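# Carry the tube rack to the next room's counter

## Task

Move the tube rack onto the counter in the adjoining room so that it finishes standing upright with each tube seated all the way down in a hole. The rack and the tubes must never touch the floor, or the task fails. The door between the rooms swings shut by itself. The robot must not tip over or be left leaning, or the task fails. The result only counts if it stays in place without the robot holding it, so release the rack and move the robot away at the end.

## Robot and tools

Robot: a Hello Robot Stretch 4 with one arm. It has an omni-wheel base, a lift that slides up a mast, an arm that telescopes forward, a three-joint wrist (yaw, pitch, roll) and a two-finger gripper. It is about 1.6 m tall, and the base rim lies within 0.23 m of the base origin. A loose object may occasionally get a small shove from outside.

Frames: the base frame sits on the floor under the base centre, with x ahead, y to the left and z up. hand_pose is reported in this frame, as a point between the open fingertips; treat its printed position as approximate. With all wrist joints at 0, the hand axes line up with the base axes. The odometry frame is the base frame as it was when the scene began.

execute_actions: the argument "actions" is a list holding exactly one action, or empty (which only returns state and images). An action contains "base", "joints" or both, plus optional "pace" and "contact_limits". Alternatively it holds only {"end_of_arm": "enable_torque"}, which revives any wrist or gripper motor that shut off, each then holding its current place. All motions in one action start together and may finish at different times.
- "base" takes one command only, and it is a relative move, counted from where the base last measured itself in the most recent state report: translate_m (metres, forward positive, -2 to 2, no turning), strafe_m (metres, left positive, -2 to 2) or rotate_rad (radians, counter-clockwise seen from above positive, -3.2 to 3.2).
- "joints" is a single object keyed by joint name, each value an absolute target: lift_m 0 to 1.2; arm_m 0 to 0.55 (extension); wrist_yaw_rad -1.134 to 4.276 (0 faces forward, positive turns left, 3.14 folded back, above 3.4 the arm may obstruct); wrist_pitch_rad -1.117 to 4.259 (0 level, 1.57 pointing down); wrist_roll_rad -1.117 to 4.259 (0 keeps the fingers at equal height, positive turns clockwise as seen from behind the gripper); gripper_m -0.038 to 0.141 (fingertip gap, negative means the fingers press together). Completion tolerances: lift and arm ±0.004, yaw and roll ±0.02, pitch ±0.05, gripper ±0.004. Joint targets outside range are clipped and the result notes it; any other bad value or unknown key rejects the whole call with no motion. A joint or base omitted from an action may keep pushing toward an earlier target without its status showing it. One action runs at most 15 s.
- "pace": "slow", "default", "fast" or "max". Base speed is 0.1/0.3/0.4/0.6 m/s and turning 1/2/3/4 rad/s for those, further limited when the lift is above 0.2 at the start (down to 0.3 m/s and 1 rad/s at 1.2). Wrist speed does not change with pace.
- "contact_limits": only key arm_m, 0 (gentlest) to 0.75 (firmest), default 0.5; the arm stops when it pushes harder than this.
- "cameras": list of head_camera, head_left_camera, head_right_camera, wrist_camera, or "all"; omitted or null gives all, [] gives none. The "pictures" line lists image order.
If a call reports a stop, any later execute_actions, wait or finished_scene calls in that same reply are skipped.

wait: seconds from 0 to 10; commands nothing and returns state and images. zoom_image: camera plus region [x0, y0, x1, y1] in pixels from the top-left corner, at most 504 by 504, on that camera's latest full image. finished_scene: scene = the number of the scene being closed; irreversible, reports success. Replying without any tool call ends everything.

Cameras: head_camera (420x560) sits atop the mast facing ahead and down; rotate the base to look elsewhere. head_left_camera and head_right_camera (420x672 fisheyes) flank it, tilted more downward, showing the base and arm. wrist_camera (616x392) looks along the fingers, whose tips appear near the bottom.

Result lines: base_status and joint_status tell how each motion ended: "done" (for the base, wheels turned the commanded amount even if slipping), "off_target" (resting short and possibly still pushing), "contact_stop_at_<key>" (blocked; the part goes slack, a slack lift may sag under load, slack wheels may roll), "limit_stop_at_<name>", "time_out", "torque_fault". After a stop the old target is dropped. on_its_own lists what this call did not command; its "held at" is a target, not a position. lidar_m: 12 horizontal distances in metres, 30-degree sectors starting straight ahead and going counter-clockwise (4th left, 7th behind, 10th right); "-" means nothing seen or closer than 0.25 m; it sees from about 0.15 m up, so table tops register, but may miss glass, clear plastic, thin legs and much behind. wrist_depth_mm: 7x7 grid of median depths in mm (100 to 2000), read from top left, "-" if unknown; the robot's body appears. base_odometry counts wheel rotation, so slip looks like motion; heading -3.142 to 3.142, left positive. If turned_by_wheels and turned_by_imu differ by over about 0.1 rad, something was hit or slipped, and the heading is off by about their difference. base_tilt in degrees, forward and right positive, with a fixed bias up to about 1.5. motor_effort is percent of maximum, positive toward larger joint values, peak in brackets (noisy); wheel_0..2 positive means turning the base right. A loaded level gripper shifts wrist_pitch_rad effort away from 0.

Gripping: command a gap smaller than the object; tighter squeezes harder and pulls it toward the wrist by up to a third of the shortfall. Neither the reading nor "done" proves a grasp; at commands of 0 or more a firm grip shows in gripper_m effort. Fingertips pressed on a surface can stick; lift to free them.

Avoid: tipping (over 1 kg held with arm_m above 0.2 while driving or turning, especially fast; sustained pushes or pulls, worse with the gripper high or a high contact limit); tilt over 6 degrees triggers limit_stop_at_tilt, making lift, arm and wheels slack. Wrist torque faults happen when a wrist motor maxes out, such as when the gripper is shoved into something or a level gripper carries over about 2 kg; recover with enable_torque. limit_stop_at_own_body guards self-contact, especially with pitch below -0.2 and roll below -0.4 or above 4; move away from the body to clear it. To unfold the wrist at the start, send lift_m 0.4 with wrist_yaw_rad 0. Avoid drops, slips, slams and hard impacts. The robot keeps holding its last command while you think.

Each tool is called after "Emit:" in YAML: its name, and indented under it one key for each argument.

## Session

Emit:
execute_actions:
  actions: []

Scene clock: 0.00 s.
base_odometry: x=+0.000 y=+0.000 heading=+0.000 (m, m, rad; odometry frame)
turned_by_wheels: +0.000 (rad since the last result)
turned_by_imu: +0.000 (rad since the last result)
base_tilt: forward=-0.5 right=-0.8 (deg)
lidar_m: 1.04 1.03 0.99 0.74 0.73 0.80 0.67 0.65 0.69 1.03 2.98 1.35
base_status: not commanded
joint_positions: lift_m=+0.133 arm_m=+0.001 wrist_yaw_rad=+3.099 wrist_pitch_rad=+0.018 wrist_roll_rad=+0.000 gripper_m=+0.057
joint_status: not commanded
motor_effort: lift_m=+21 arm_m=+0 wrist_yaw_rad=-1 wrist_pitch_rad=-7 wrist_roll_rad=-1 gripper_m=-2 wheel_0=+0 wheel_1=-1 wheel_2=+1 (%)
hand_pose: x=-0.1130 y=+0.0996 z=+0.3059 quat_wxyz=(+0.021, -0.009, +0.000, +1.000) (m; base frame)
wrist_depth_mm: - 143 831 946 1042 798 661 / - 142 831 946 1025 798 661 / - 128 213 946 1025 798 661 / 109 141 270 931 1008 798 661 / 640 715 809 917 1008 809 661 / 654 723 200 917 204 798 661 / 647 691 788 126 831 723 647
pictures: head_camera, head_left_camera, head_right_camera, wrist_camera
Images, in order (width x height): head_camera 420x560, head_left_camera 420x672, head_right_camera 420x672, wrist_camera 616x392.

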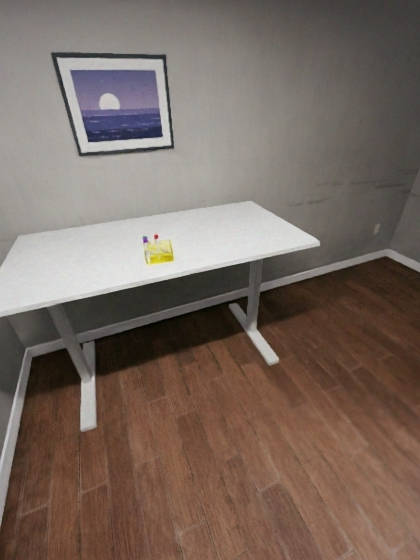

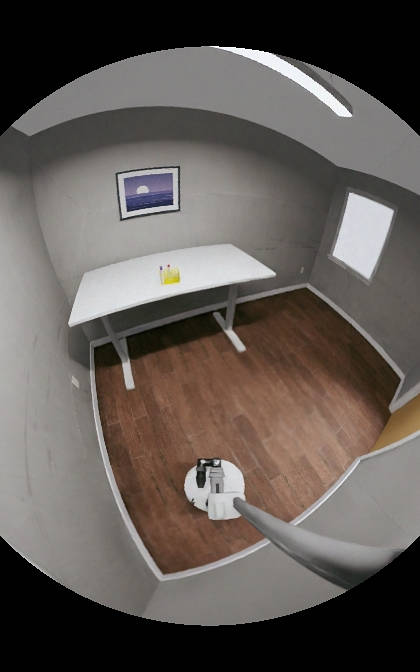

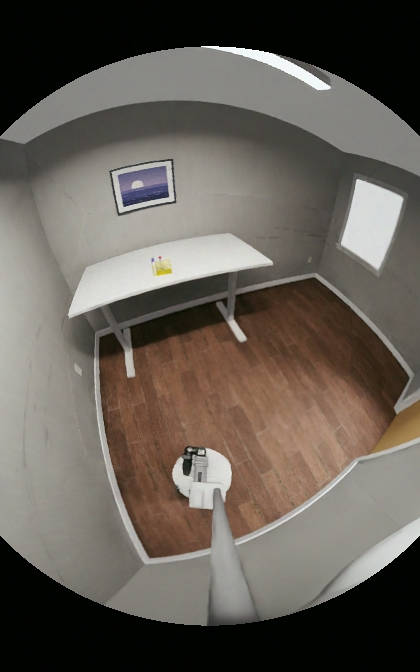

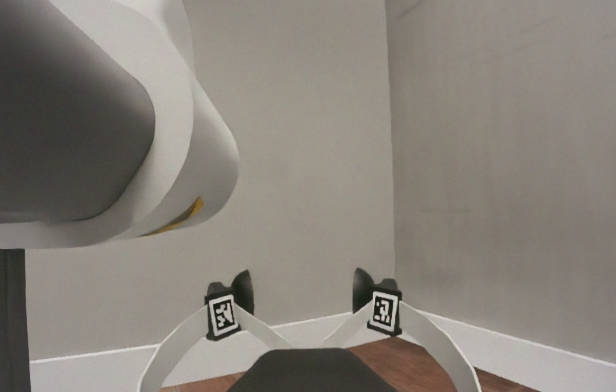

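Emit:
execute_actions:
  actions:
    - {"base":{"rotate_rad":0.33},"joints":{"lift_m":0.4,"wrist_yaw_rad":0,"gripper_m":0.141},"pace":"fast"}
  cameras: []

Emit:
execute_actions:
  actions:
    - {"base":{"translate_m":0.45},"joints":{"lift_m":0.8,"wrist_pitch_rad":0.08},"pace":"fast"}
  cameras: ["head_camera","wrist_camera"]

Scene clock: 7.13 s.
base_odometry: x=+0.000 y=+0.000 heading=+0.330 (m, m, rad; odometry frame)
turned_by_wheels: +0.330 (rad since the last result)
turned_by_imu: +0.337 (rad since the last result)
base_tilt: forward=-0.6 right=-0.8 (deg)
lidar_m: 1.03 1.07 0.81 0.74 0.76 0.71 0.65 0.65 0.86 2.10 2.90 1.11
base_status: done
joint_positions: lift_m=+0.400 arm_m=+0.001 wrist_yaw_rad=+0.000 wrist_pitch_rad=+0.018 wrist_roll_rad=+0.000 gripper_m=+0.141
joint_status: all done
motor_effort: lift_m=+24(26) arm_m=+0(0) wrist_yaw_rad=-2(8) wrist_pitch_rad=-5(7) wrist_roll_rad=+0(1) gripper_m=-1(2) wheel_0=-1(8) wheel_1=-1(8) wheel_2=-2(11) (%)
hand_pose: x=+0.4600 y=-0.0873 z=+0.5727 quat_wxyz=(+1.000, +0.000, +0.009, +0.000) (m; base frame)
wrist_depth_mm: 1464 1576 1618 1661 1756 1808 1863 / 878 904 946 960 976 1078 1863 / 1499 1537 1576 1618 1708 1661 1808 / 1464 1618 1618 1618 1708 1756 1808 / 1464 1537 1576 1661 1708 1708 1808 / 1464 1098 1576 1661 1661 1229 1756 / 1397 1336 1537 126 1537 1281 1397
pictures: none
No camera images: the call's "cameras" was empty. Leave "cameras" out to get every camera's image.

Scene clock: 9.53 s.
base_odometry: x=+0.426 y=+0.146 heading=+0.330 (m, m, rad; odometry frame)
turned_by_wheels: +0.000 (rad since the last result)
turned_by_imu: +0.000 (rad since the last result)
base_tilt: forward=-0.6 right=-0.8 (deg)
lidar_m: 0.57 0.60 0.80 0.78 0.79 1.02 1.11 1.11 1.44 2.92 0.91 0.63
base_status: done
joint_positions: lift_m=+0.800 arm_m=+0.001 wrist_yaw_rad=+0.000 wrist_pitch_rad=+0.082 wrist_roll_rad=+0.000 gripper_m=+0.141
joint_status: all done
motor_effort: lift_m=+24(26) arm_m=+0(0) wrist_yaw_rad=-2(2) wrist_pitch_rad=-7(5) wrist_roll_rad=+0(1) gripper_m=+1(1) wheel_0=+0(7) wheel_1=+0(7) wheel_2=+0(15) (%)
hand_pose: x=+0.4590 y=-0.0874 z=+0.9543 quat_wxyz=(+0.999, +0.000, +0.041, +0.000) (m; base frame)
wrist_depth_mm: 1078 1118 1138 1160 1229 1281 1308 / 1078 1118 1138 1160 1229 1255 1308 / 1098 1118 1160 1182 1229 1281 1308 / 1098 1118 1138 564 1229 1255 1308 / 421 421 421 413 402 455 442 / 741 357 1160 1182 1229 1281 1078 / 1098 1138 1182 126 1255 1308 1336
pictures: head_camera, wrist_camera
Images, in order (width x height): head_camera 420x560, wrist_camera 616x392.

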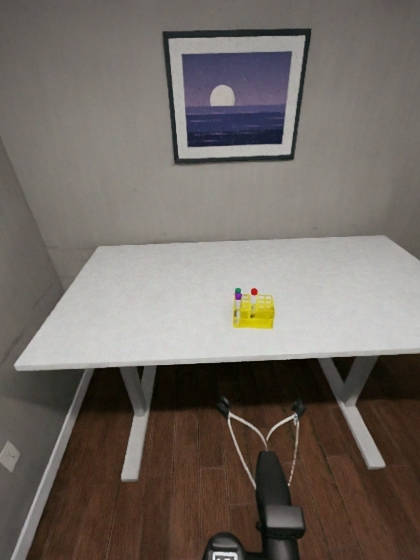

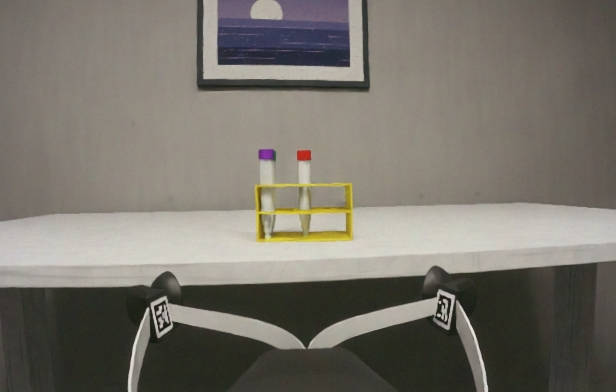

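Emit:
execute_actions:
  actions:
    - {"base":{"translate_m":0.15},"joints":{"lift_m":0.832,"arm_m":0.07}}
  cameras: ["head_camera","wrist_camera"]

Scene clock: 17.37 s.
base_odometry: x=+0.568 y=+0.194 heading=+0.330 (m, m, rad; odometry frame)
turned_by_wheels: +0.000 (rad since the last result)
turned_by_imu: +0.001 (rad since the last result)
base_tilt: forward=-0.5 right=-0.8 (deg)
lidar_m: 0.43 0.45 0.58 0.80 0.81 1.05 1.23 1.27 1.63 2.89 0.69 0.50
base_status: done
joint_positions: lift_m=+0.832 arm_m=+0.069 wrist_yaw_rad=+0.000 wrist_pitch_rad=+0.082 wrist_roll_rad=+0.000 gripper_m=+0.141
joint_status: all done
motor_effort: lift_m=+24(26) arm_m=+6(6) wrist_yaw_rad=-1(1) wrist_pitch_rad=-4(6) wrist_roll_rad=+0(1) gripper_m=-1(3) wheel_0=+1(6) wheel_1=+1(6) wheel_2=-3(12) (%)
hand_pose: x=+0.5273 y=-0.0874 z=+0.9862 quat_wxyz=(+0.999, +0.000, +0.041, +0.000) (m; base frame)
wrist_depth_mm: 878 904 917 946 991 1025 1060 / 891 904 931 960 991 1042 1060 / 891 917 946 960 1008 1025 1060 / 891 917 931 960 1008 1042 1078 / 591 597 442 319 424 539 521 / 312 264 278 307 263 255 291 / 224 213 231 126 225 208 214
pictures: head_camera, wrist_camera
Images, in order (width x height): head_camera 420x560, wrist_camera 616x392.

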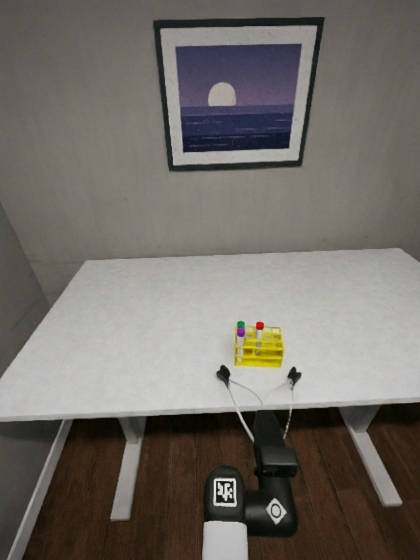

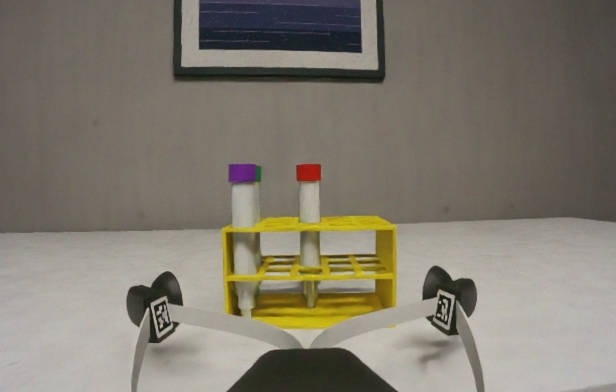

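Emit:
execute_actions:
  actions:
    - {"base":{"strafe_m":-0.007},"joints":{"lift_m":0.836,"arm_m":0.15},"pace":"slow"}
  cameras: ["wrist_camera"]

Emit:
execute_actions:
  actions:
    - {"joints":{"gripper_m":0.04}}
  cameras: ["wrist_camera"]

Emit:
execute_actions:
  actions:
    - {"joints":{"lift_m":0.88},"pace":"slow"}
  cameras: ["wrist_camera","head_camera"]

Scene clock: 26.10 s.
base_odometry: x=+0.570 y=+0.188 heading=+0.330 (m, m, rad; odometry frame)
turned_by_wheels: +0.000 (rad since the last result)
turned_by_imu: +0.001 (rad since the last result)
base_tilt: forward=-0.6 right=-0.8 (deg)
lidar_m: 0.43 0.44 0.59 0.80 0.83 1.06 1.24 1.27 1.62 2.88 0.69 0.50
base_status: done
joint_positions: lift_m=+0.836 arm_m=+0.149 wrist_yaw_rad=+0.000 wrist_pitch_rad=+0.082 wrist_roll_rad=+0.000 gripper_m=+0.141
joint_status: all done
motor_effort: lift_m=+25(25) arm_m=+7(6) wrist_yaw_rad=-2(2) wrist_pitch_rad=-4(6) wrist_roll_rad=+0(0) gripper_m=-1(1) wheel_0=+3(4) wheel_1=-2(4) wheel_2=+0(1) (%)
hand_pose: x=+0.6072 y=-0.0874 z=+0.9902 quat_wxyz=(+0.999, +0.000, +0.041, +0.000) (m; base frame)
wrist_depth_mm: 809 831 831 866 917 946 976 / 820 831 854 878 904 946 976 / 809 831 854 891 917 960 991 / 820 842 229 891 917 960 991 / 609 615 200 228 433 564 535 / 320 271 198 226 216 263 303 / 230 221 207 126 217 215 220
pictures: wrist_camera
Images, in order (width x height): wrist_camera 616x392.

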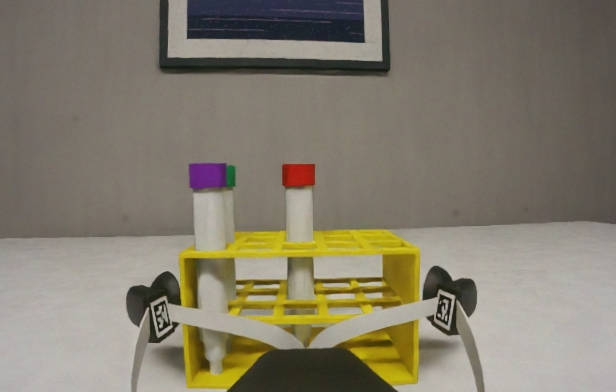

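Scene clock: 28.10 s.
base_odometry: x=+0.570 y=+0.188 heading=+0.330 (m, m, rad; odometry frame)
turned_by_wheels: +0.000 (rad since the last result)
turned_by_imu: +0.000 (rad since the last result)
base_tilt: forward=-0.6 right=-0.8 (deg)
lidar_m: 0.45 0.45 0.60 0.80 0.82 1.07 1.24 1.27 1.64 2.89 0.67 0.50
base_status: not commanded
joint_positions: lift_m=+0.836 arm_m=+0.149 wrist_yaw_rad=+0.000 wrist_pitch_rad=+0.083 wrist_roll_rad=+0.000 gripper_m=+0.041
joint_status: all done
motor_effort: lift_m=+25(25) arm_m=+7(7) wrist_yaw_rad=-2(2) wrist_pitch_rad=-9(8) wrist_roll_rad=+0(1) gripper_m=-32(32) wheel_0=+3(3) wheel_1=-2(2) wheel_2=+0(0) (%)
hand_pose: x=+0.6072 y=-0.0874 z=+0.9900 quat_wxyz=(+0.999, +0.000, +0.042, +0.000) (m; base frame)
wrist_depth_mm: 798 820 842 866 904 946 960 / 809 831 854 878 917 946 976 / 820 842 866 891 917 946 991 / 809 842 202 891 917 960 976 / 609 603 191 220 238 554 530 / 319 177 181 204 199 179 300 / 213 206 175 158 186 210 -
pictures: wrist_camera
Images, in order (width x height): wrist_camera 616x392.

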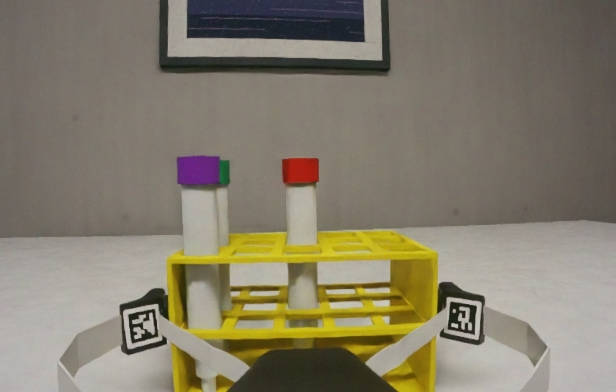

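Scene clock: 29.33 s.
base_odometry: x=+0.570 y=+0.188 heading=+0.330 (m, m, rad; odometry frame)
turned_by_wheels: +0.000 (rad since the last result)
turned_by_imu: +0.000 (rad since the last result)
base_tilt: forward=-0.5 right=-0.8 (deg)
lidar_m: 0.43 0.44 0.61 0.82 0.83 1.06 1.25 1.27 1.60 2.89 0.70 0.48
base_status: not commanded
joint_positions: lift_m=+0.880 arm_m=+0.149 wrist_yaw_rad=+0.000 wrist_pitch_rad=+0.083 wrist_roll_rad=+0.000 gripper_m=+0.041
joint_status: all done
motor_effort: lift_m=+25(28) arm_m=+7(7) wrist_yaw_rad=-2(1) wrist_pitch_rad=-8(10) wrist_roll_rad=-1(0) gripper_m=-29(34) wheel_0=+3(3) wheel_1=-2(2) wheel_2=+0(0) (%)
hand_pose: x=+0.6072 y=-0.0874 z=+1.0339 quat_wxyz=(+0.999, +0.000, +0.042, +0.000) (m; base frame)
wrist_depth_mm: 809 820 831 854 917 946 976 / 809 831 842 878 904 946 976 / 820 831 866 891 917 946 976 / 820 842 854 891 931 960 991 / 820 842 192 220 237 778 750 / 445 177 181 204 200 179 418 / 300 287 176 158 186 293 -
pictures: head_camera, wrist_camera
Images, in order (width x height): head_camera 420x560, wrist_camera 616x392.

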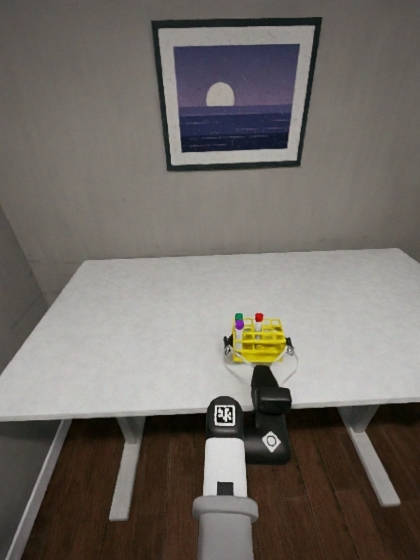

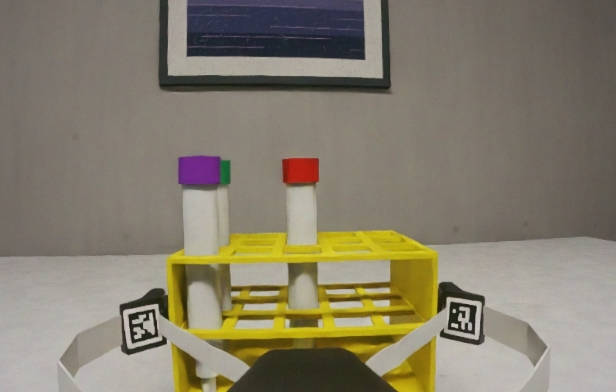

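Emit:
execute_actions:
  actions:
    - {"joints":{"arm_m":0.0,"wrist_yaw_rad":2.7},"pace":"slow","base":{"rotate_rad":-1.9}}
  cameras: ["head_camera"]

Emit:
execute_actions:
  actions:
    - {"base":{"translate_m":1.3}}
  cameras: ["head_camera","head_right_camera"]

Scene clock: 43.33 s.
base_odometry: x=+0.570 y=+0.188 heading=-1.569 (m, m, rad; odometry frame)
turned_by_wheels: -1.899 (rad since the last result)
turned_by_imu: -1.931 (rad since the last result)
base_tilt: forward=-0.6 right=-0.8 (deg)
lidar_m: 2.06 2.90 0.56 0.43 0.43 0.47 0.75 0.80 0.87 1.28 1.24 1.35
base_status: done
joint_positions: lift_m=+0.880 arm_m=+0.002 wrist_yaw_rad=+2.700 wrist_pitch_rad=+0.083 wrist_roll_rad=+0.000 gripper_m=+0.041
joint_status: all done
motor_effort: lift_m=+25(25) arm_m=-7(7) wrist_yaw_rad=-1(8) wrist_pitch_rad=-11(10) wrist_roll_rad=+0(0) gripper_m=-32(34) wheel_0=+3(8) wheel_1=+3(9) wheel_2=+4(8) (%)
hand_pose: x=-0.0498 y=+0.2020 z=+1.0339 quat_wxyz=(+0.219, -0.041, +0.009, +0.975) (m; base frame)
wrist_depth_mm: 842 1008 1255 1499 1281 1098 976 / 854 991 1255 1499 1308 1098 991 / 277 1008 1281 1499 1308 1118 991 / 866 1008 1138 1430 1308 1138 991 / 866 1008 182 220 237 809 778 / 854 177 180 204 200 179 433 / 820 976 176 158 186 1118 -
pictures: head_camera
Images, in order (width x height): head_camera 420x560.

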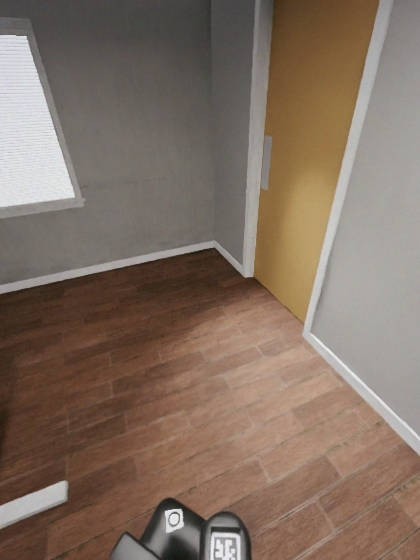

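Scene clock: 49.17 s.
base_odometry: x=+0.572 y=-1.112 heading=-1.569 (m, m, rad; odometry frame)
turned_by_wheels: +0.000 (rad since the last result)
turned_by_imu: +0.000 (rad since the last result)
base_tilt: forward=-0.6 right=-0.8 (deg)
lidar_m: 1.17 1.74 1.85 1.84 1.02 1.08 2.04 1.98 0.94 0.71 0.67 0.81
base_status: done
joint_positions: lift_m=+0.880 arm_m=+0.002 wrist_yaw_rad=+2.700 wrist_pitch_rad=+0.083 wrist_roll_rad=+0.000 gripper_m=+0.041
joint_status: not commanded
motor_effort: lift_m=+24(25) arm_m=-7(7) wrist_yaw_rad=-2(2) wrist_pitch_rad=-9(8) wrist_roll_rad=-1(0) gripper_m=-31(33) wheel_0=+3(9) wheel_1=+2(7) wheel_2=-1(13) (%)
hand_pose: x=-0.0499 y=+0.2019 z=+1.0339 quat_wxyz=(+0.219, -0.041, +0.009, +0.975) (m; base frame)
wrist_depth_mm: 1863 - - - 1921 1618 1464 / 1863 - - - 1863 1618 1430 / 276 - - - 1921 1618 1430 / 1863 - 1863 - 1863 1618 1464 / 1863 - 191 220 237 1661 1464 / 1808 177 181 204 200 179 1464 / 1756 - 176 158 186 1618 1430
pictures: head_camera, head_right_camera
Images, in order (width x height): head_camera 420x560, head_right_camera 420x672.

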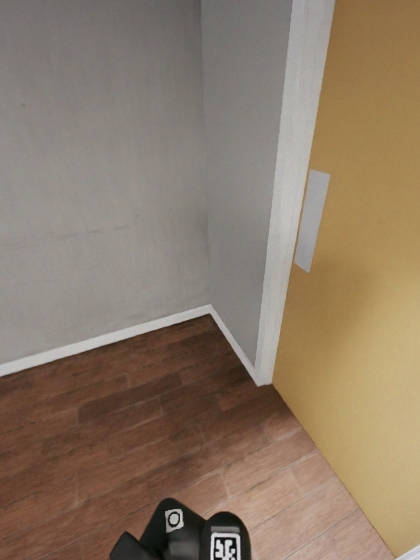

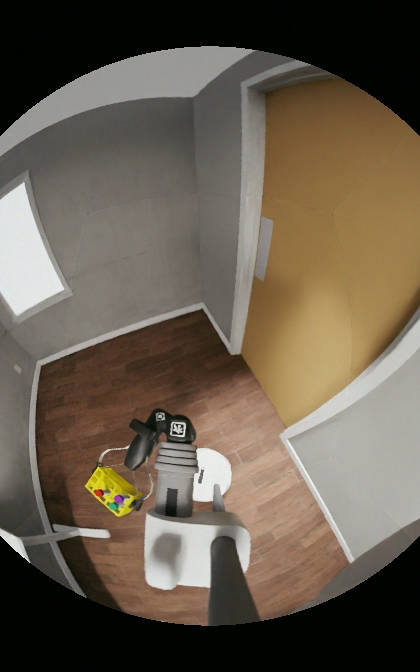

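Emit:
execute_actions:
  actions:
    - {"base":{"translate_m":0.6},"joints":{"wrist_yaw_rad":2.8}}
  cameras: []

Emit:
execute_actions:
  actions:
    - {"base":{"rotate_rad":0.45},"pace":"slow"}
  cameras: []

Emit:
execute_actions:
  actions:
    - {"base":{"strafe_m":-0.17}}
  cameras: ["head_camera","head_right_camera"]

Scene clock: 60.97 s.
base_odometry: x=+0.573 y=-1.712 heading=-1.569 (m, m, rad; odometry frame)
turned_by_wheels: +0.000 (rad since the last result)
turned_by_imu: +0.001 (rad since the last result)
base_tilt: forward=-0.6 right=-0.9 (deg)
lidar_m: 0.69 1.19 1.29 1.87 2.07 1.48 2.57 1.34 0.67 0.52 0.49 0.55
base_status: done
joint_positions: lift_m=+0.880 arm_m=+0.002 wrist_yaw_rad=+2.800 wrist_pitch_rad=+0.083 wrist_roll_rad=+0.000 gripper_m=+0.041
joint_status: all done
motor_effort: lift_m=+24(24) arm_m=-6(7) wrist_yaw_rad=-1(1) wrist_pitch_rad=-8(9) wrist_roll_rad=-1(0) gripper_m=-31(34) wheel_0=+3(5) wheel_1=+3(9) wheel_2=-1(12) (%)
hand_pose: x=-0.0690 y=+0.1787 z=+1.0339 quat_wxyz=(+0.170, -0.041, +0.007, +0.985) (m; base frame)
wrist_depth_mm: 257 - - - - 1863 1661 / 156 - - - - 1921 1661 / 167 - - - - 1921 1661 / 274 - - - - 1921 1661 / - - 182 220 238 1921 1708 / - 177 180 204 200 179 1708 / - - 175 158 186 1863 1661
pictures: none
No camera images: the call's "cameras" was empty. Leave "cameras" out to get every camera's image.

Scene clock: 62.60 s.
base_odometry: x=+0.573 y=-1.712 heading=-1.120 (m, m, rad; odometry frame)
turned_by_wheels: +0.449 (rad since the last result)
turned_by_imu: +0.457 (rad since the last result)
base_tilt: forward=-0.5 right=-0.8 (deg)
lidar_m: 1.19 1.25 1.70 2.04 1.48 1.84 1.74 0.67 0.53 0.50 0.54 0.63
base_status: done
joint_positions: lift_m=+0.880 arm_m=+0.002 wrist_yaw_rad=+2.800 wrist_pitch_rad=+0.083 wrist_roll_rad=+0.000 gripper_m=+0.041
joint_status: not commanded
motor_effort: lift_m=+24(24) arm_m=-6(7) wrist_yaw_rad=-2(2) wrist_pitch_rad=-9(10) wrist_roll_rad=-1(1) gripper_m=-32(35) wheel_0=-3(6) wheel_1=-3(6) wheel_2=-3(9) (%)
hand_pose: x=-0.0690 y=+0.1787 z=+1.0339 quat_wxyz=(+0.170, -0.041, +0.007, +0.985) (m; base frame)
wrist_depth_mm: 258 - - - - - 1921 / 156 - - - - - 1863 / 166 - - - - - 1921 / 273 - 203 - - - 1863 / 1708 - 191 220 237 - 1808 / 1661 177 181 204 200 179 1808 / 1366 - 176 158 186 - 1537
pictures: none
No camera images: the call's "cameras" was empty. Leave "cameras" out to get every camera's image.

Scene clock: 64.43 s.
base_odometry: x=+0.420 y=-1.786 heading=-1.120 (m, m, rad; odometry frame)
turned_by_wheels: +0.000 (rad since the last result)
turned_by_imu: +0.001 (rad since the last result)
base_tilt: forward=-0.5 right=-0.8 (deg)
lidar_m: 1.13 1.25 1.67 2.23 1.63 2.12 1.07 0.49 0.36 0.33 0.35 0.46
base_status: done
joint_positions: lift_m=+0.880 arm_m=+0.002 wrist_yaw_rad=+2.800 wrist_pitch_rad=+0.083 wrist_roll_rad=+0.000 gripper_m=+0.041
joint_status: not commanded
motor_effort: lift_m=+24(24) arm_m=-6(7) wrist_yaw_rad=-2(1) wrist_pitch_rad=-10(10) wrist_roll_rad=+0(0) gripper_m=-32(34) wheel_0=+0(10) wheel_1=+0(9) wheel_2=+0(3) (%)
hand_pose: x=-0.0690 y=+0.1787 z=+1.0339 quat_wxyz=(+0.170, -0.041, +0.007, +0.985) (m; base frame)
wrist_depth_mm: 258 - - - - - - / 156 - - - - - - / 166 - - - - - - / 274 - - - - - - / 1182 - 182 220 237 - - / 1138 177 180 204 200 179 - / 931 - 175 158 186 - 1576
pictures: head_camera, head_right_camera
Images, in order (width x height): head_camera 420x560, head_right_camera 420x672.

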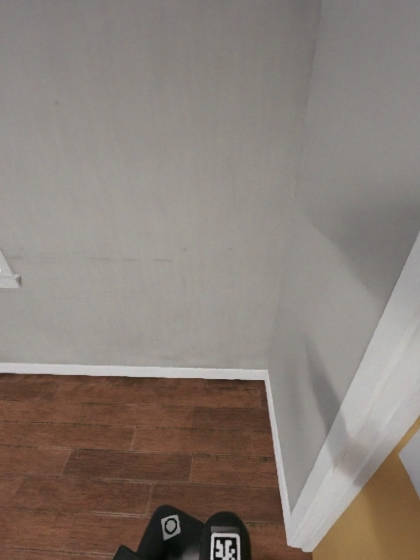

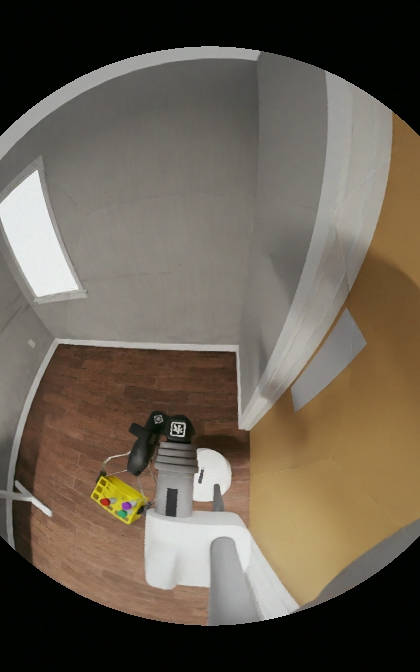

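Emit:
execute_actions:
  actions:
    - {"base":{"strafe_m":-0.16},"pace":"slow"}
  cameras: []

Emit:
execute_actions:
  actions:
    - {"base":{"strafe_m":-0.7}}
  cameras: ["head_left_camera","head_right_camera"]

Scene clock: 76.30 s.
base_odometry: x=+0.276 y=-1.856 heading=-1.120 (m, m, rad; odometry frame)
turned_by_wheels: +0.000 (rad since the last result)
turned_by_imu: +0.002 (rad since the last result)
base_tilt: forward=-0.5 right=-0.8 (deg)
lidar_m: 0.45 1.26 1.73 2.40 1.77 2.32 0.53 0.28 0.25 - 0.25 0.29
base_status: done
joint_positions: lift_m=+0.880 arm_m=+0.002 wrist_yaw_rad=+2.800 wrist_pitch_rad=+0.083 wrist_roll_rad=+0.000 gripper_m=+0.041
joint_status: not commanded
motor_effort: lift_m=+24(24) arm_m=-6(7) wrist_yaw_rad=-1(1) wrist_pitch_rad=-10(8) wrist_roll_rad=+0(1) gripper_m=-33(33) wheel_0=+4(9) wheel_1=-3(8) wheel_2=+0(1) (%)
hand_pose: x=-0.0690 y=+0.1787 z=+1.0339 quat_wxyz=(+0.170, -0.041, +0.007, +0.985) (m; base frame)
wrist_depth_mm: 257 - - - - - - / 156 - - - - - - / 167 - - - - - - / 274 - 200 - - - - / 683 1983 191 220 237 - - / 661 177 181 204 199 179 - / 559 1336 176 158 186 - -
pictures: none
No camera images: the call's "cameras" was empty. Leave "cameras" out to get every camera's image.

Scene clock: 79.97 s.
base_odometry: x=-0.354 y=-2.161 heading=-1.120 (m, m, rad; odometry frame)
turned_by_wheels: +0.000 (rad since the last result)
turned_by_imu: +0.001 (rad since the last result)
base_tilt: forward=-0.5 right=-0.8 (deg)
lidar_m: 1.18 0.62 0.58 2.99 0.74 0.28 0.25 - 0.25 0.29 1.68 1.24
base_status: done
joint_positions: lift_m=+0.880 arm_m=+0.002 wrist_yaw_rad=+2.800 wrist_pitch_rad=+0.083 wrist_roll_rad=+0.000 gripper_m=+0.041
joint_status: not commanded
motor_effort: lift_m=+24(24) arm_m=-7(7) wrist_yaw_rad=-2(2) wrist_pitch_rad=-10(8) wrist_roll_rad=+0(0) gripper_m=-32(33) wheel_0=+0(13) wheel_1=-3(14) wheel_2=+1(0) (%)
hand_pose: x=-0.0690 y=+0.1786 z=+1.0339 quat_wxyz=(+0.170, -0.041, +0.007, +0.985) (m; base frame)
wrist_depth_mm: 257 370 459 585 788 - - / 156 373 459 585 798 - - / 166 375 459 585 798 - - / 274 377 421 544 798 - - / 320 375 182 220 237 - - / 319 177 180 204 200 179 - / 307 364 175 158 186 - -
pictures: head_left_camera, head_right_camera
Images, in order (width x height): head_left_camera 420x672, head_right_camera 420x672.

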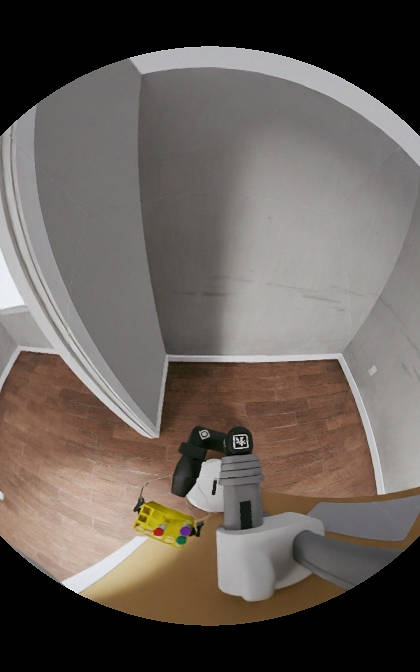

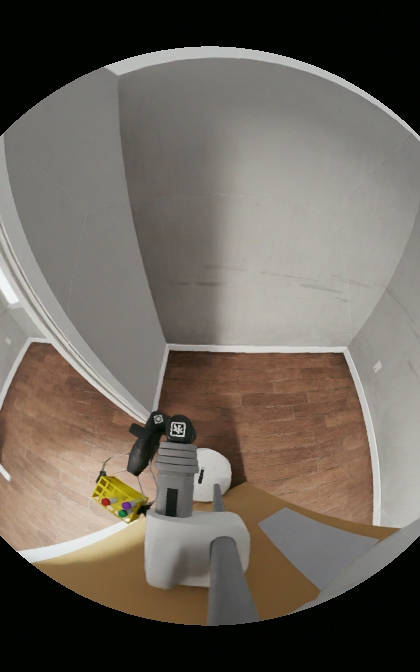

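Emit:
execute_actions:
  actions:
    - {"base":{"translate_m":0.68},"joints":{"wrist_yaw_rad":2.65}}
  cameras: ["wrist_camera"]

Emit:
execute_actions:
  actions:
    - {"base":{"rotate_rad":-2.85},"pace":"slow"}
  cameras: ["head_camera"]

Scene clock: 89.27 s.
base_odometry: x=-0.058 y=-2.773 heading=-1.120 (m, m, rad; odometry frame)
turned_by_wheels: +0.000 (rad since the last result)
turned_by_imu: +0.001 (rad since the last result)
base_tilt: forward=-0.5 right=-0.8 (deg)
lidar_m: 0.50 0.53 0.47 0.42 0.46 0.64 1.82 2.34 1.72 1.64 0.74 0.52
base_status: done
joint_positions: lift_m=+0.880 arm_m=+0.002 wrist_yaw_rad=+2.650 wrist_pitch_rad=+0.084 wrist_roll_rad=+0.000 gripper_m=+0.041
joint_status: all done
motor_effort: lift_m=+24(25) arm_m=-6(6) wrist_yaw_rad=-2(10) wrist_pitch_rad=-9(11) wrist_roll_rad=-1(0) gripper_m=-31(32) wheel_0=+1(9) wheel_1=+2(6) wheel_2=-2(12) (%)
hand_pose: x=-0.0397 y=+0.2128 z=+1.0338 quat_wxyz=(+0.243, -0.040, +0.010, +0.969) (m; base frame)
wrist_depth_mm: - - 1205 707 492 375 317 / - - 1229 668 496 379 320 / - - 1118 668 500 382 322 / - - 946 640 504 387 320 / - - 182 220 237 389 327 / - 177 179 204 200 179 325 / - - 175 158 186 379 -
pictures: wrist_camera
Images, in order (width x height): wrist_camera 616x392.

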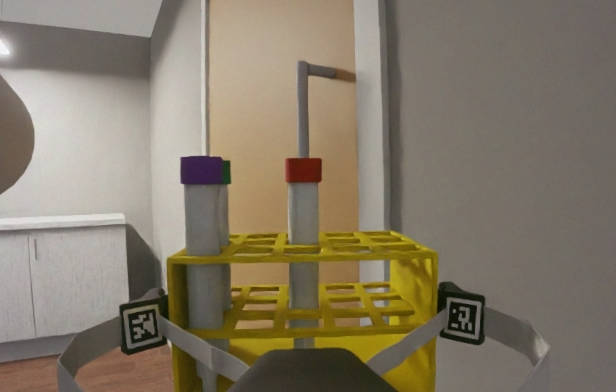

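Scene clock: 93.40 s.
base_odometry: x=-0.058 y=-2.773 heading=+2.314 (m, m, rad; odometry frame)
turned_by_wheels: -2.849 (rad since the last result)
turned_by_imu: -2.897 (rad since the last result)
base_tilt: forward=-0.5 right=-0.8 (deg)
lidar_m: 2.59 1.88 1.65 0.98 0.59 0.50 0.51 0.52 0.43 0.44 0.50 0.95
base_status: done
joint_positions: lift_m=+0.880 arm_m=+0.002 wrist_yaw_rad=+2.650 wrist_pitch_rad=+0.084 wrist_roll_rad=+0.000 gripper_m=+0.041
joint_status: not commanded
motor_effort: lift_m=+24(24) arm_m=-6(6) wrist_yaw_rad=-1(2) wrist_pitch_rad=-10(9) wrist_roll_rad=+0(0) gripper_m=-34(33) wheel_0=+3(7) wheel_1=+4(4) wheel_2=+5(8) (%)
hand_pose: x=-0.0397 y=+0.2128 z=+1.0338 quat_wxyz=(+0.243, -0.040, +0.010, +0.969) (m; base frame)
wrist_depth_mm: 564 591 621 661 699 741 788 / 564 591 627 661 699 750 798 / 569 597 627 661 707 750 798 / 569 597 615 654 707 759 809 / 569 603 191 220 237 759 798 / 569 178 180 204 199 179 809 / 564 597 176 158 186 750 820
pictures: head_camera
Images, in order (width x height): head_camera 420x560.

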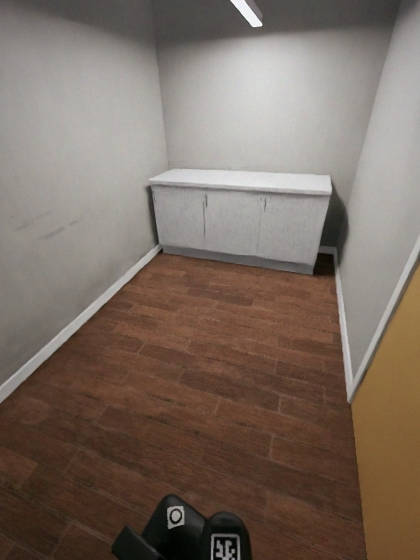

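Emit:
execute_actions:
  actions:
    - {"base":{"translate_m":2.0},"joints":{"wrist_yaw_rad":0},"pace":"fast"}
  cameras: ["wrist_camera"]

Emit:
execute_actions:
  actions:
    - {"base":{"translate_m":0.2},"joints":{"arm_m":0.2}}
  cameras: ["head_camera"]

Scene clock: 105.40 s.
base_odometry: x=-1.412 y=-1.301 heading=+2.315 (m, m, rad; odometry frame)
turned_by_wheels: +0.000 (rad since the last result)
turned_by_imu: -0.001 (rad since the last result)
base_tilt: forward=-0.6 right=-0.8 (deg)
lidar_m: 0.42 0.78 1.08 1.09 1.28 2.34 1.96 1.15 0.99 0.99 0.75 0.65
base_status: done
joint_positions: lift_m=+0.880 arm_m=+0.002 wrist_yaw_rad=+0.000 wrist_pitch_rad=+0.084 wrist_roll_rad=+0.000 gripper_m=+0.041
joint_status: all done
motor_effort: lift_m=+24(24) arm_m=-6(6) wrist_yaw_rad=-2(8) wrist_pitch_rad=-10(10) wrist_roll_rad=+0(1) gripper_m=-30(30) wheel_0=+0(10) wheel_1=+1(7) wheel_2=+0(12) (%)
hand_pose: x=+0.4600 y=-0.0874 z=+1.0338 quat_wxyz=(+0.999, +0.000, +0.042, +0.000) (m; base frame)
wrist_depth_mm: 1160 1255 1160 1098 1025 960 917 / 1182 1255 1160 1098 1025 960 917 / 1182 1255 1160 1098 1042 960 931 / 1182 1281 201 1098 1042 976 931 / 1078 1078 191 220 237 960 917 / 585 177 180 204 199 179 525 / 597 544 176 158 186 399 -
pictures: wrist_camera
Images, in order (width x height): wrist_camera 616x392.

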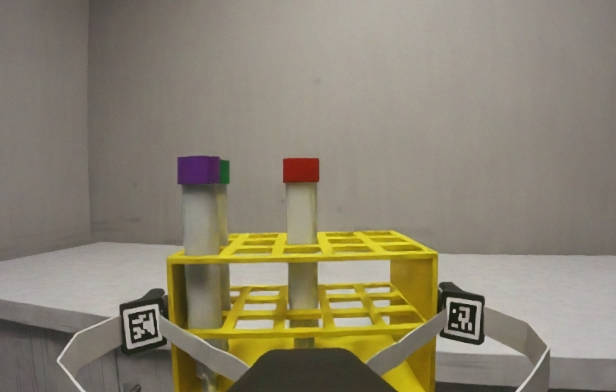

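Scene clock: 107.47 s.
base_odometry: x=-1.547 y=-1.154 heading=+2.315 (m, m, rad; odometry frame)
turned_by_wheels: +0.000 (rad since the last result)
turned_by_imu: +0.000 (rad since the last result)
base_tilt: forward=-0.6 right=-0.8 (deg)
lidar_m: 0.47 0.56 1.02 1.01 1.23 2.17 2.12 1.21 1.04 0.93 0.54 0.47
base_status: done
joint_positions: lift_m=+0.880 arm_m=+0.199 wrist_yaw_rad=+0.000 wrist_pitch_rad=+0.084 wrist_roll_rad=+0.000 gripper_m=+0.041
joint_status: all done
motor_effort: lift_m=+24(24) arm_m=+7(8) wrist_yaw_rad=-2(1) wrist_pitch_rad=-10(8) wrist_roll_rad=-1(0) gripper_m=-33(31) wheel_0=+3(9) wheel_1=+2(7) wheel_2=-2(13) (%)
hand_pose: x=+0.6572 y=-0.0874 z=+1.0339 quat_wxyz=(+0.999, +0.000, +0.042, +0.000) (m; base frame)
wrist_depth_mm: 866 798 741 699 654 621 591 / 854 798 750 699 661 621 591 / 866 809 750 699 661 627 591 / 866 820 202 699 668 627 603 / 866 809 192 220 237 634 597 / 559 177 181 203 200 179 521 / 375 362 176 158 186 368 -
pictures: head_camera
Images, in order (width x height): head_camera 420x560.

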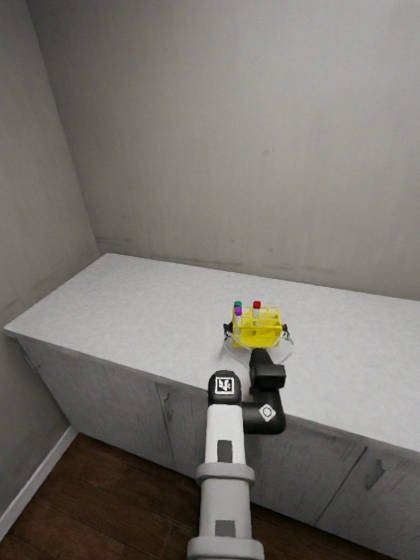

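Depth gives about 0.083 m to descend.

Emit:
execute_actions:
  actions:
    - {"joints":{"lift_m":0.796},"pace":"slow"}
  cameras: []

Emit:
execute_actions:
  actions:
    - {"joints":{"gripper_m":0.141}}
  cameras: ["wrist_camera"]

Emit:
execute_actions:
  actions:
    - {"base":{"translate_m":-0.3},"joints":{"arm_m":0}}
  cameras: ["wrist_camera","head_camera"]

Scene clock: 118.17 s.
base_odometry: x=-1.547 y=-1.154 heading=+2.315 (m, m, rad; odometry frame)
turned_by_wheels: +0.000 (rad since the last result)
turned_by_imu: +0.001 (rad since the last result)
base_tilt: forward=-0.5 right=-0.8 (deg)
lidar_m: 0.49 0.58 1.04 1.03 1.23 2.20 2.09 1.22 1.04 0.91 0.53 0.47
base_status: not commanded
joint_positions: lift_m=+0.796 arm_m=+0.199 wrist_yaw_rad=+0.000 wrist_pitch_rad=+0.084 wrist_roll_rad=+0.000 gripper_m=+0.041
joint_status: all done
motor_effort: lift_m=+17(23) arm_m=+7(7) wrist_yaw_rad=-2(3) wrist_pitch_rad=-10(8) wrist_roll_rad=-1(0) gripper_m=-32(33) wheel_0=+3(3) wheel_1=+2(2) wheel_2=-2(2) (%)
hand_pose: x=+0.6572 y=-0.0874 z=+0.9504 quat_wxyz=(+0.999, +0.000, +0.042, +0.000) (m; base frame)
wrist_depth_mm: 866 798 741 699 654 615 591 / 866 798 750 707 661 621 591 / 866 809 741 707 661 621 597 / 878 798 202 691 668 627 597 / 609 609 192 220 238 554 530 / 320 177 181 204 200 179 301 / 214 206 176 158 186 210 -
pictures: none
No camera images: the call's "cameras" was empty. Leave "cameras" out to get every camera's image.

Scene clock: 120.17 s.
base_odometry: x=-1.547 y=-1.154 heading=+2.315 (m, m, rad; odometry frame)
turned_by_wheels: +0.000 (rad since the last result)
turned_by_imu: +0.000 (rad since the last result)
base_tilt: forward=-0.6 right=-0.8 (deg)
lidar_m: 0.49 0.54 1.02 1.03 1.22 2.20 2.10 1.22 1.04 0.91 0.54 0.48
base_status: not commanded
joint_positions: lift_m=+0.796 arm_m=+0.199 wrist_yaw_rad=+0.000 wrist_pitch_rad=+0.083 wrist_roll_rad=+0.000 gripper_m=+0.141
joint_status: all done
motor_effort: lift_m=+17(17) arm_m=+7(7) wrist_yaw_rad=-2(2) wrist_pitch_rad=-10(10) wrist_roll_rad=+0(1) gripper_m=+2(32) wheel_0=+3(3) wheel_1=+1(2) wheel_2=-2(2) (%)
hand_pose: x=+0.6572 y=-0.0874 z=+0.9506 quat_wxyz=(+0.999, +0.000, +0.041, +0.000) (m; base frame)
wrist_depth_mm: 854 798 750 699 661 615 591 / 866 798 750 707 661 621 591 / 866 809 759 707 661 621 597 / 878 809 741 699 668 627 597 / 609 609 230 230 274 559 535 / 322 273 202 230 216 263 303 / 231 221 213 126 218 215 220
pictures: wrist_camera
Images, in order (width x height): wrist_camera 616x392.

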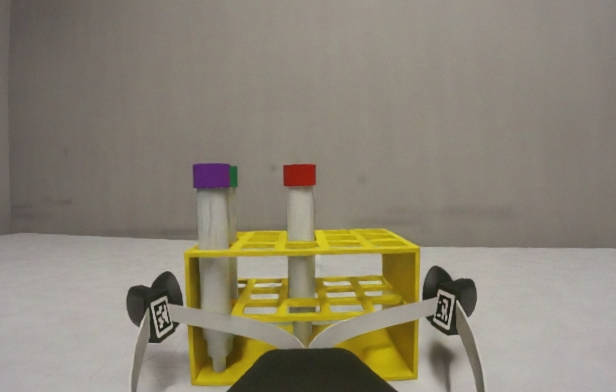

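Scene clock: 122.63 s.
base_odometry: x=-1.344 y=-1.375 heading=+2.315 (m, m, rad; odometry frame)
turned_by_wheels: +0.000 (rad since the last result)
turned_by_imu: +0.001 (rad since the last result)
base_tilt: forward=-0.6 right=-0.9 (deg)
lidar_m: 0.75 0.89 1.11 1.10 1.31 2.36 1.92 1.11 0.97 0.97 0.88 0.74
base_status: done
joint_positions: lift_m=+0.796 arm_m=+0.002 wrist_yaw_rad=+0.000 wrist_pitch_rad=+0.083 wrist_roll_rad=+0.000 gripper_m=+0.141
joint_status: all done
motor_effort: lift_m=+17(17) arm_m=-7(4) wrist_yaw_rad=-1(2) wrist_pitch_rad=-8(10) wrist_roll_rad=+0(1) gripper_m=+0(1) wheel_0=-3(6) wheel_1=-2(8) wheel_2=+4(12) (%)
hand_pose: x=+0.4601 y=-0.0875 z=+0.9507 quat_wxyz=(+0.999, +0.000, +0.041, +0.000) (m; base frame)
wrist_depth_mm: 1182 1366 1255 1182 1118 1042 1008 / 1205 1366 1281 1182 1118 1042 1008 / 1205 1397 1281 1182 1138 1060 1008 / 1229 1366 1281 1182 1138 1060 1008 / 715 661 621 615 591 569 549 / 723 654 609 574 525 488 480 / 723 676 621 126 544 504 484
pictures: head_camera, wrist_camera
Images, in order (width x height): head_camera 420x560, wrist_camera 616x392.

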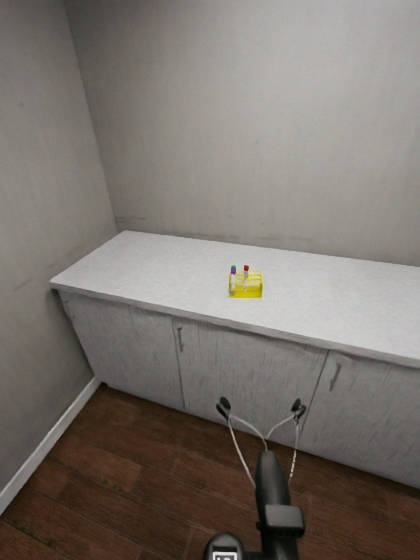

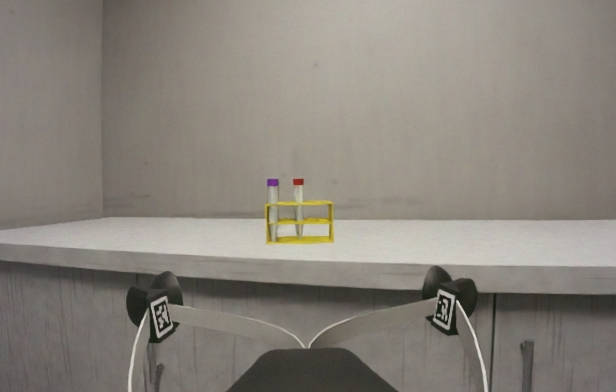

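Emit:
finished_scene:
  scene: 2

The scene is finished: the task was done.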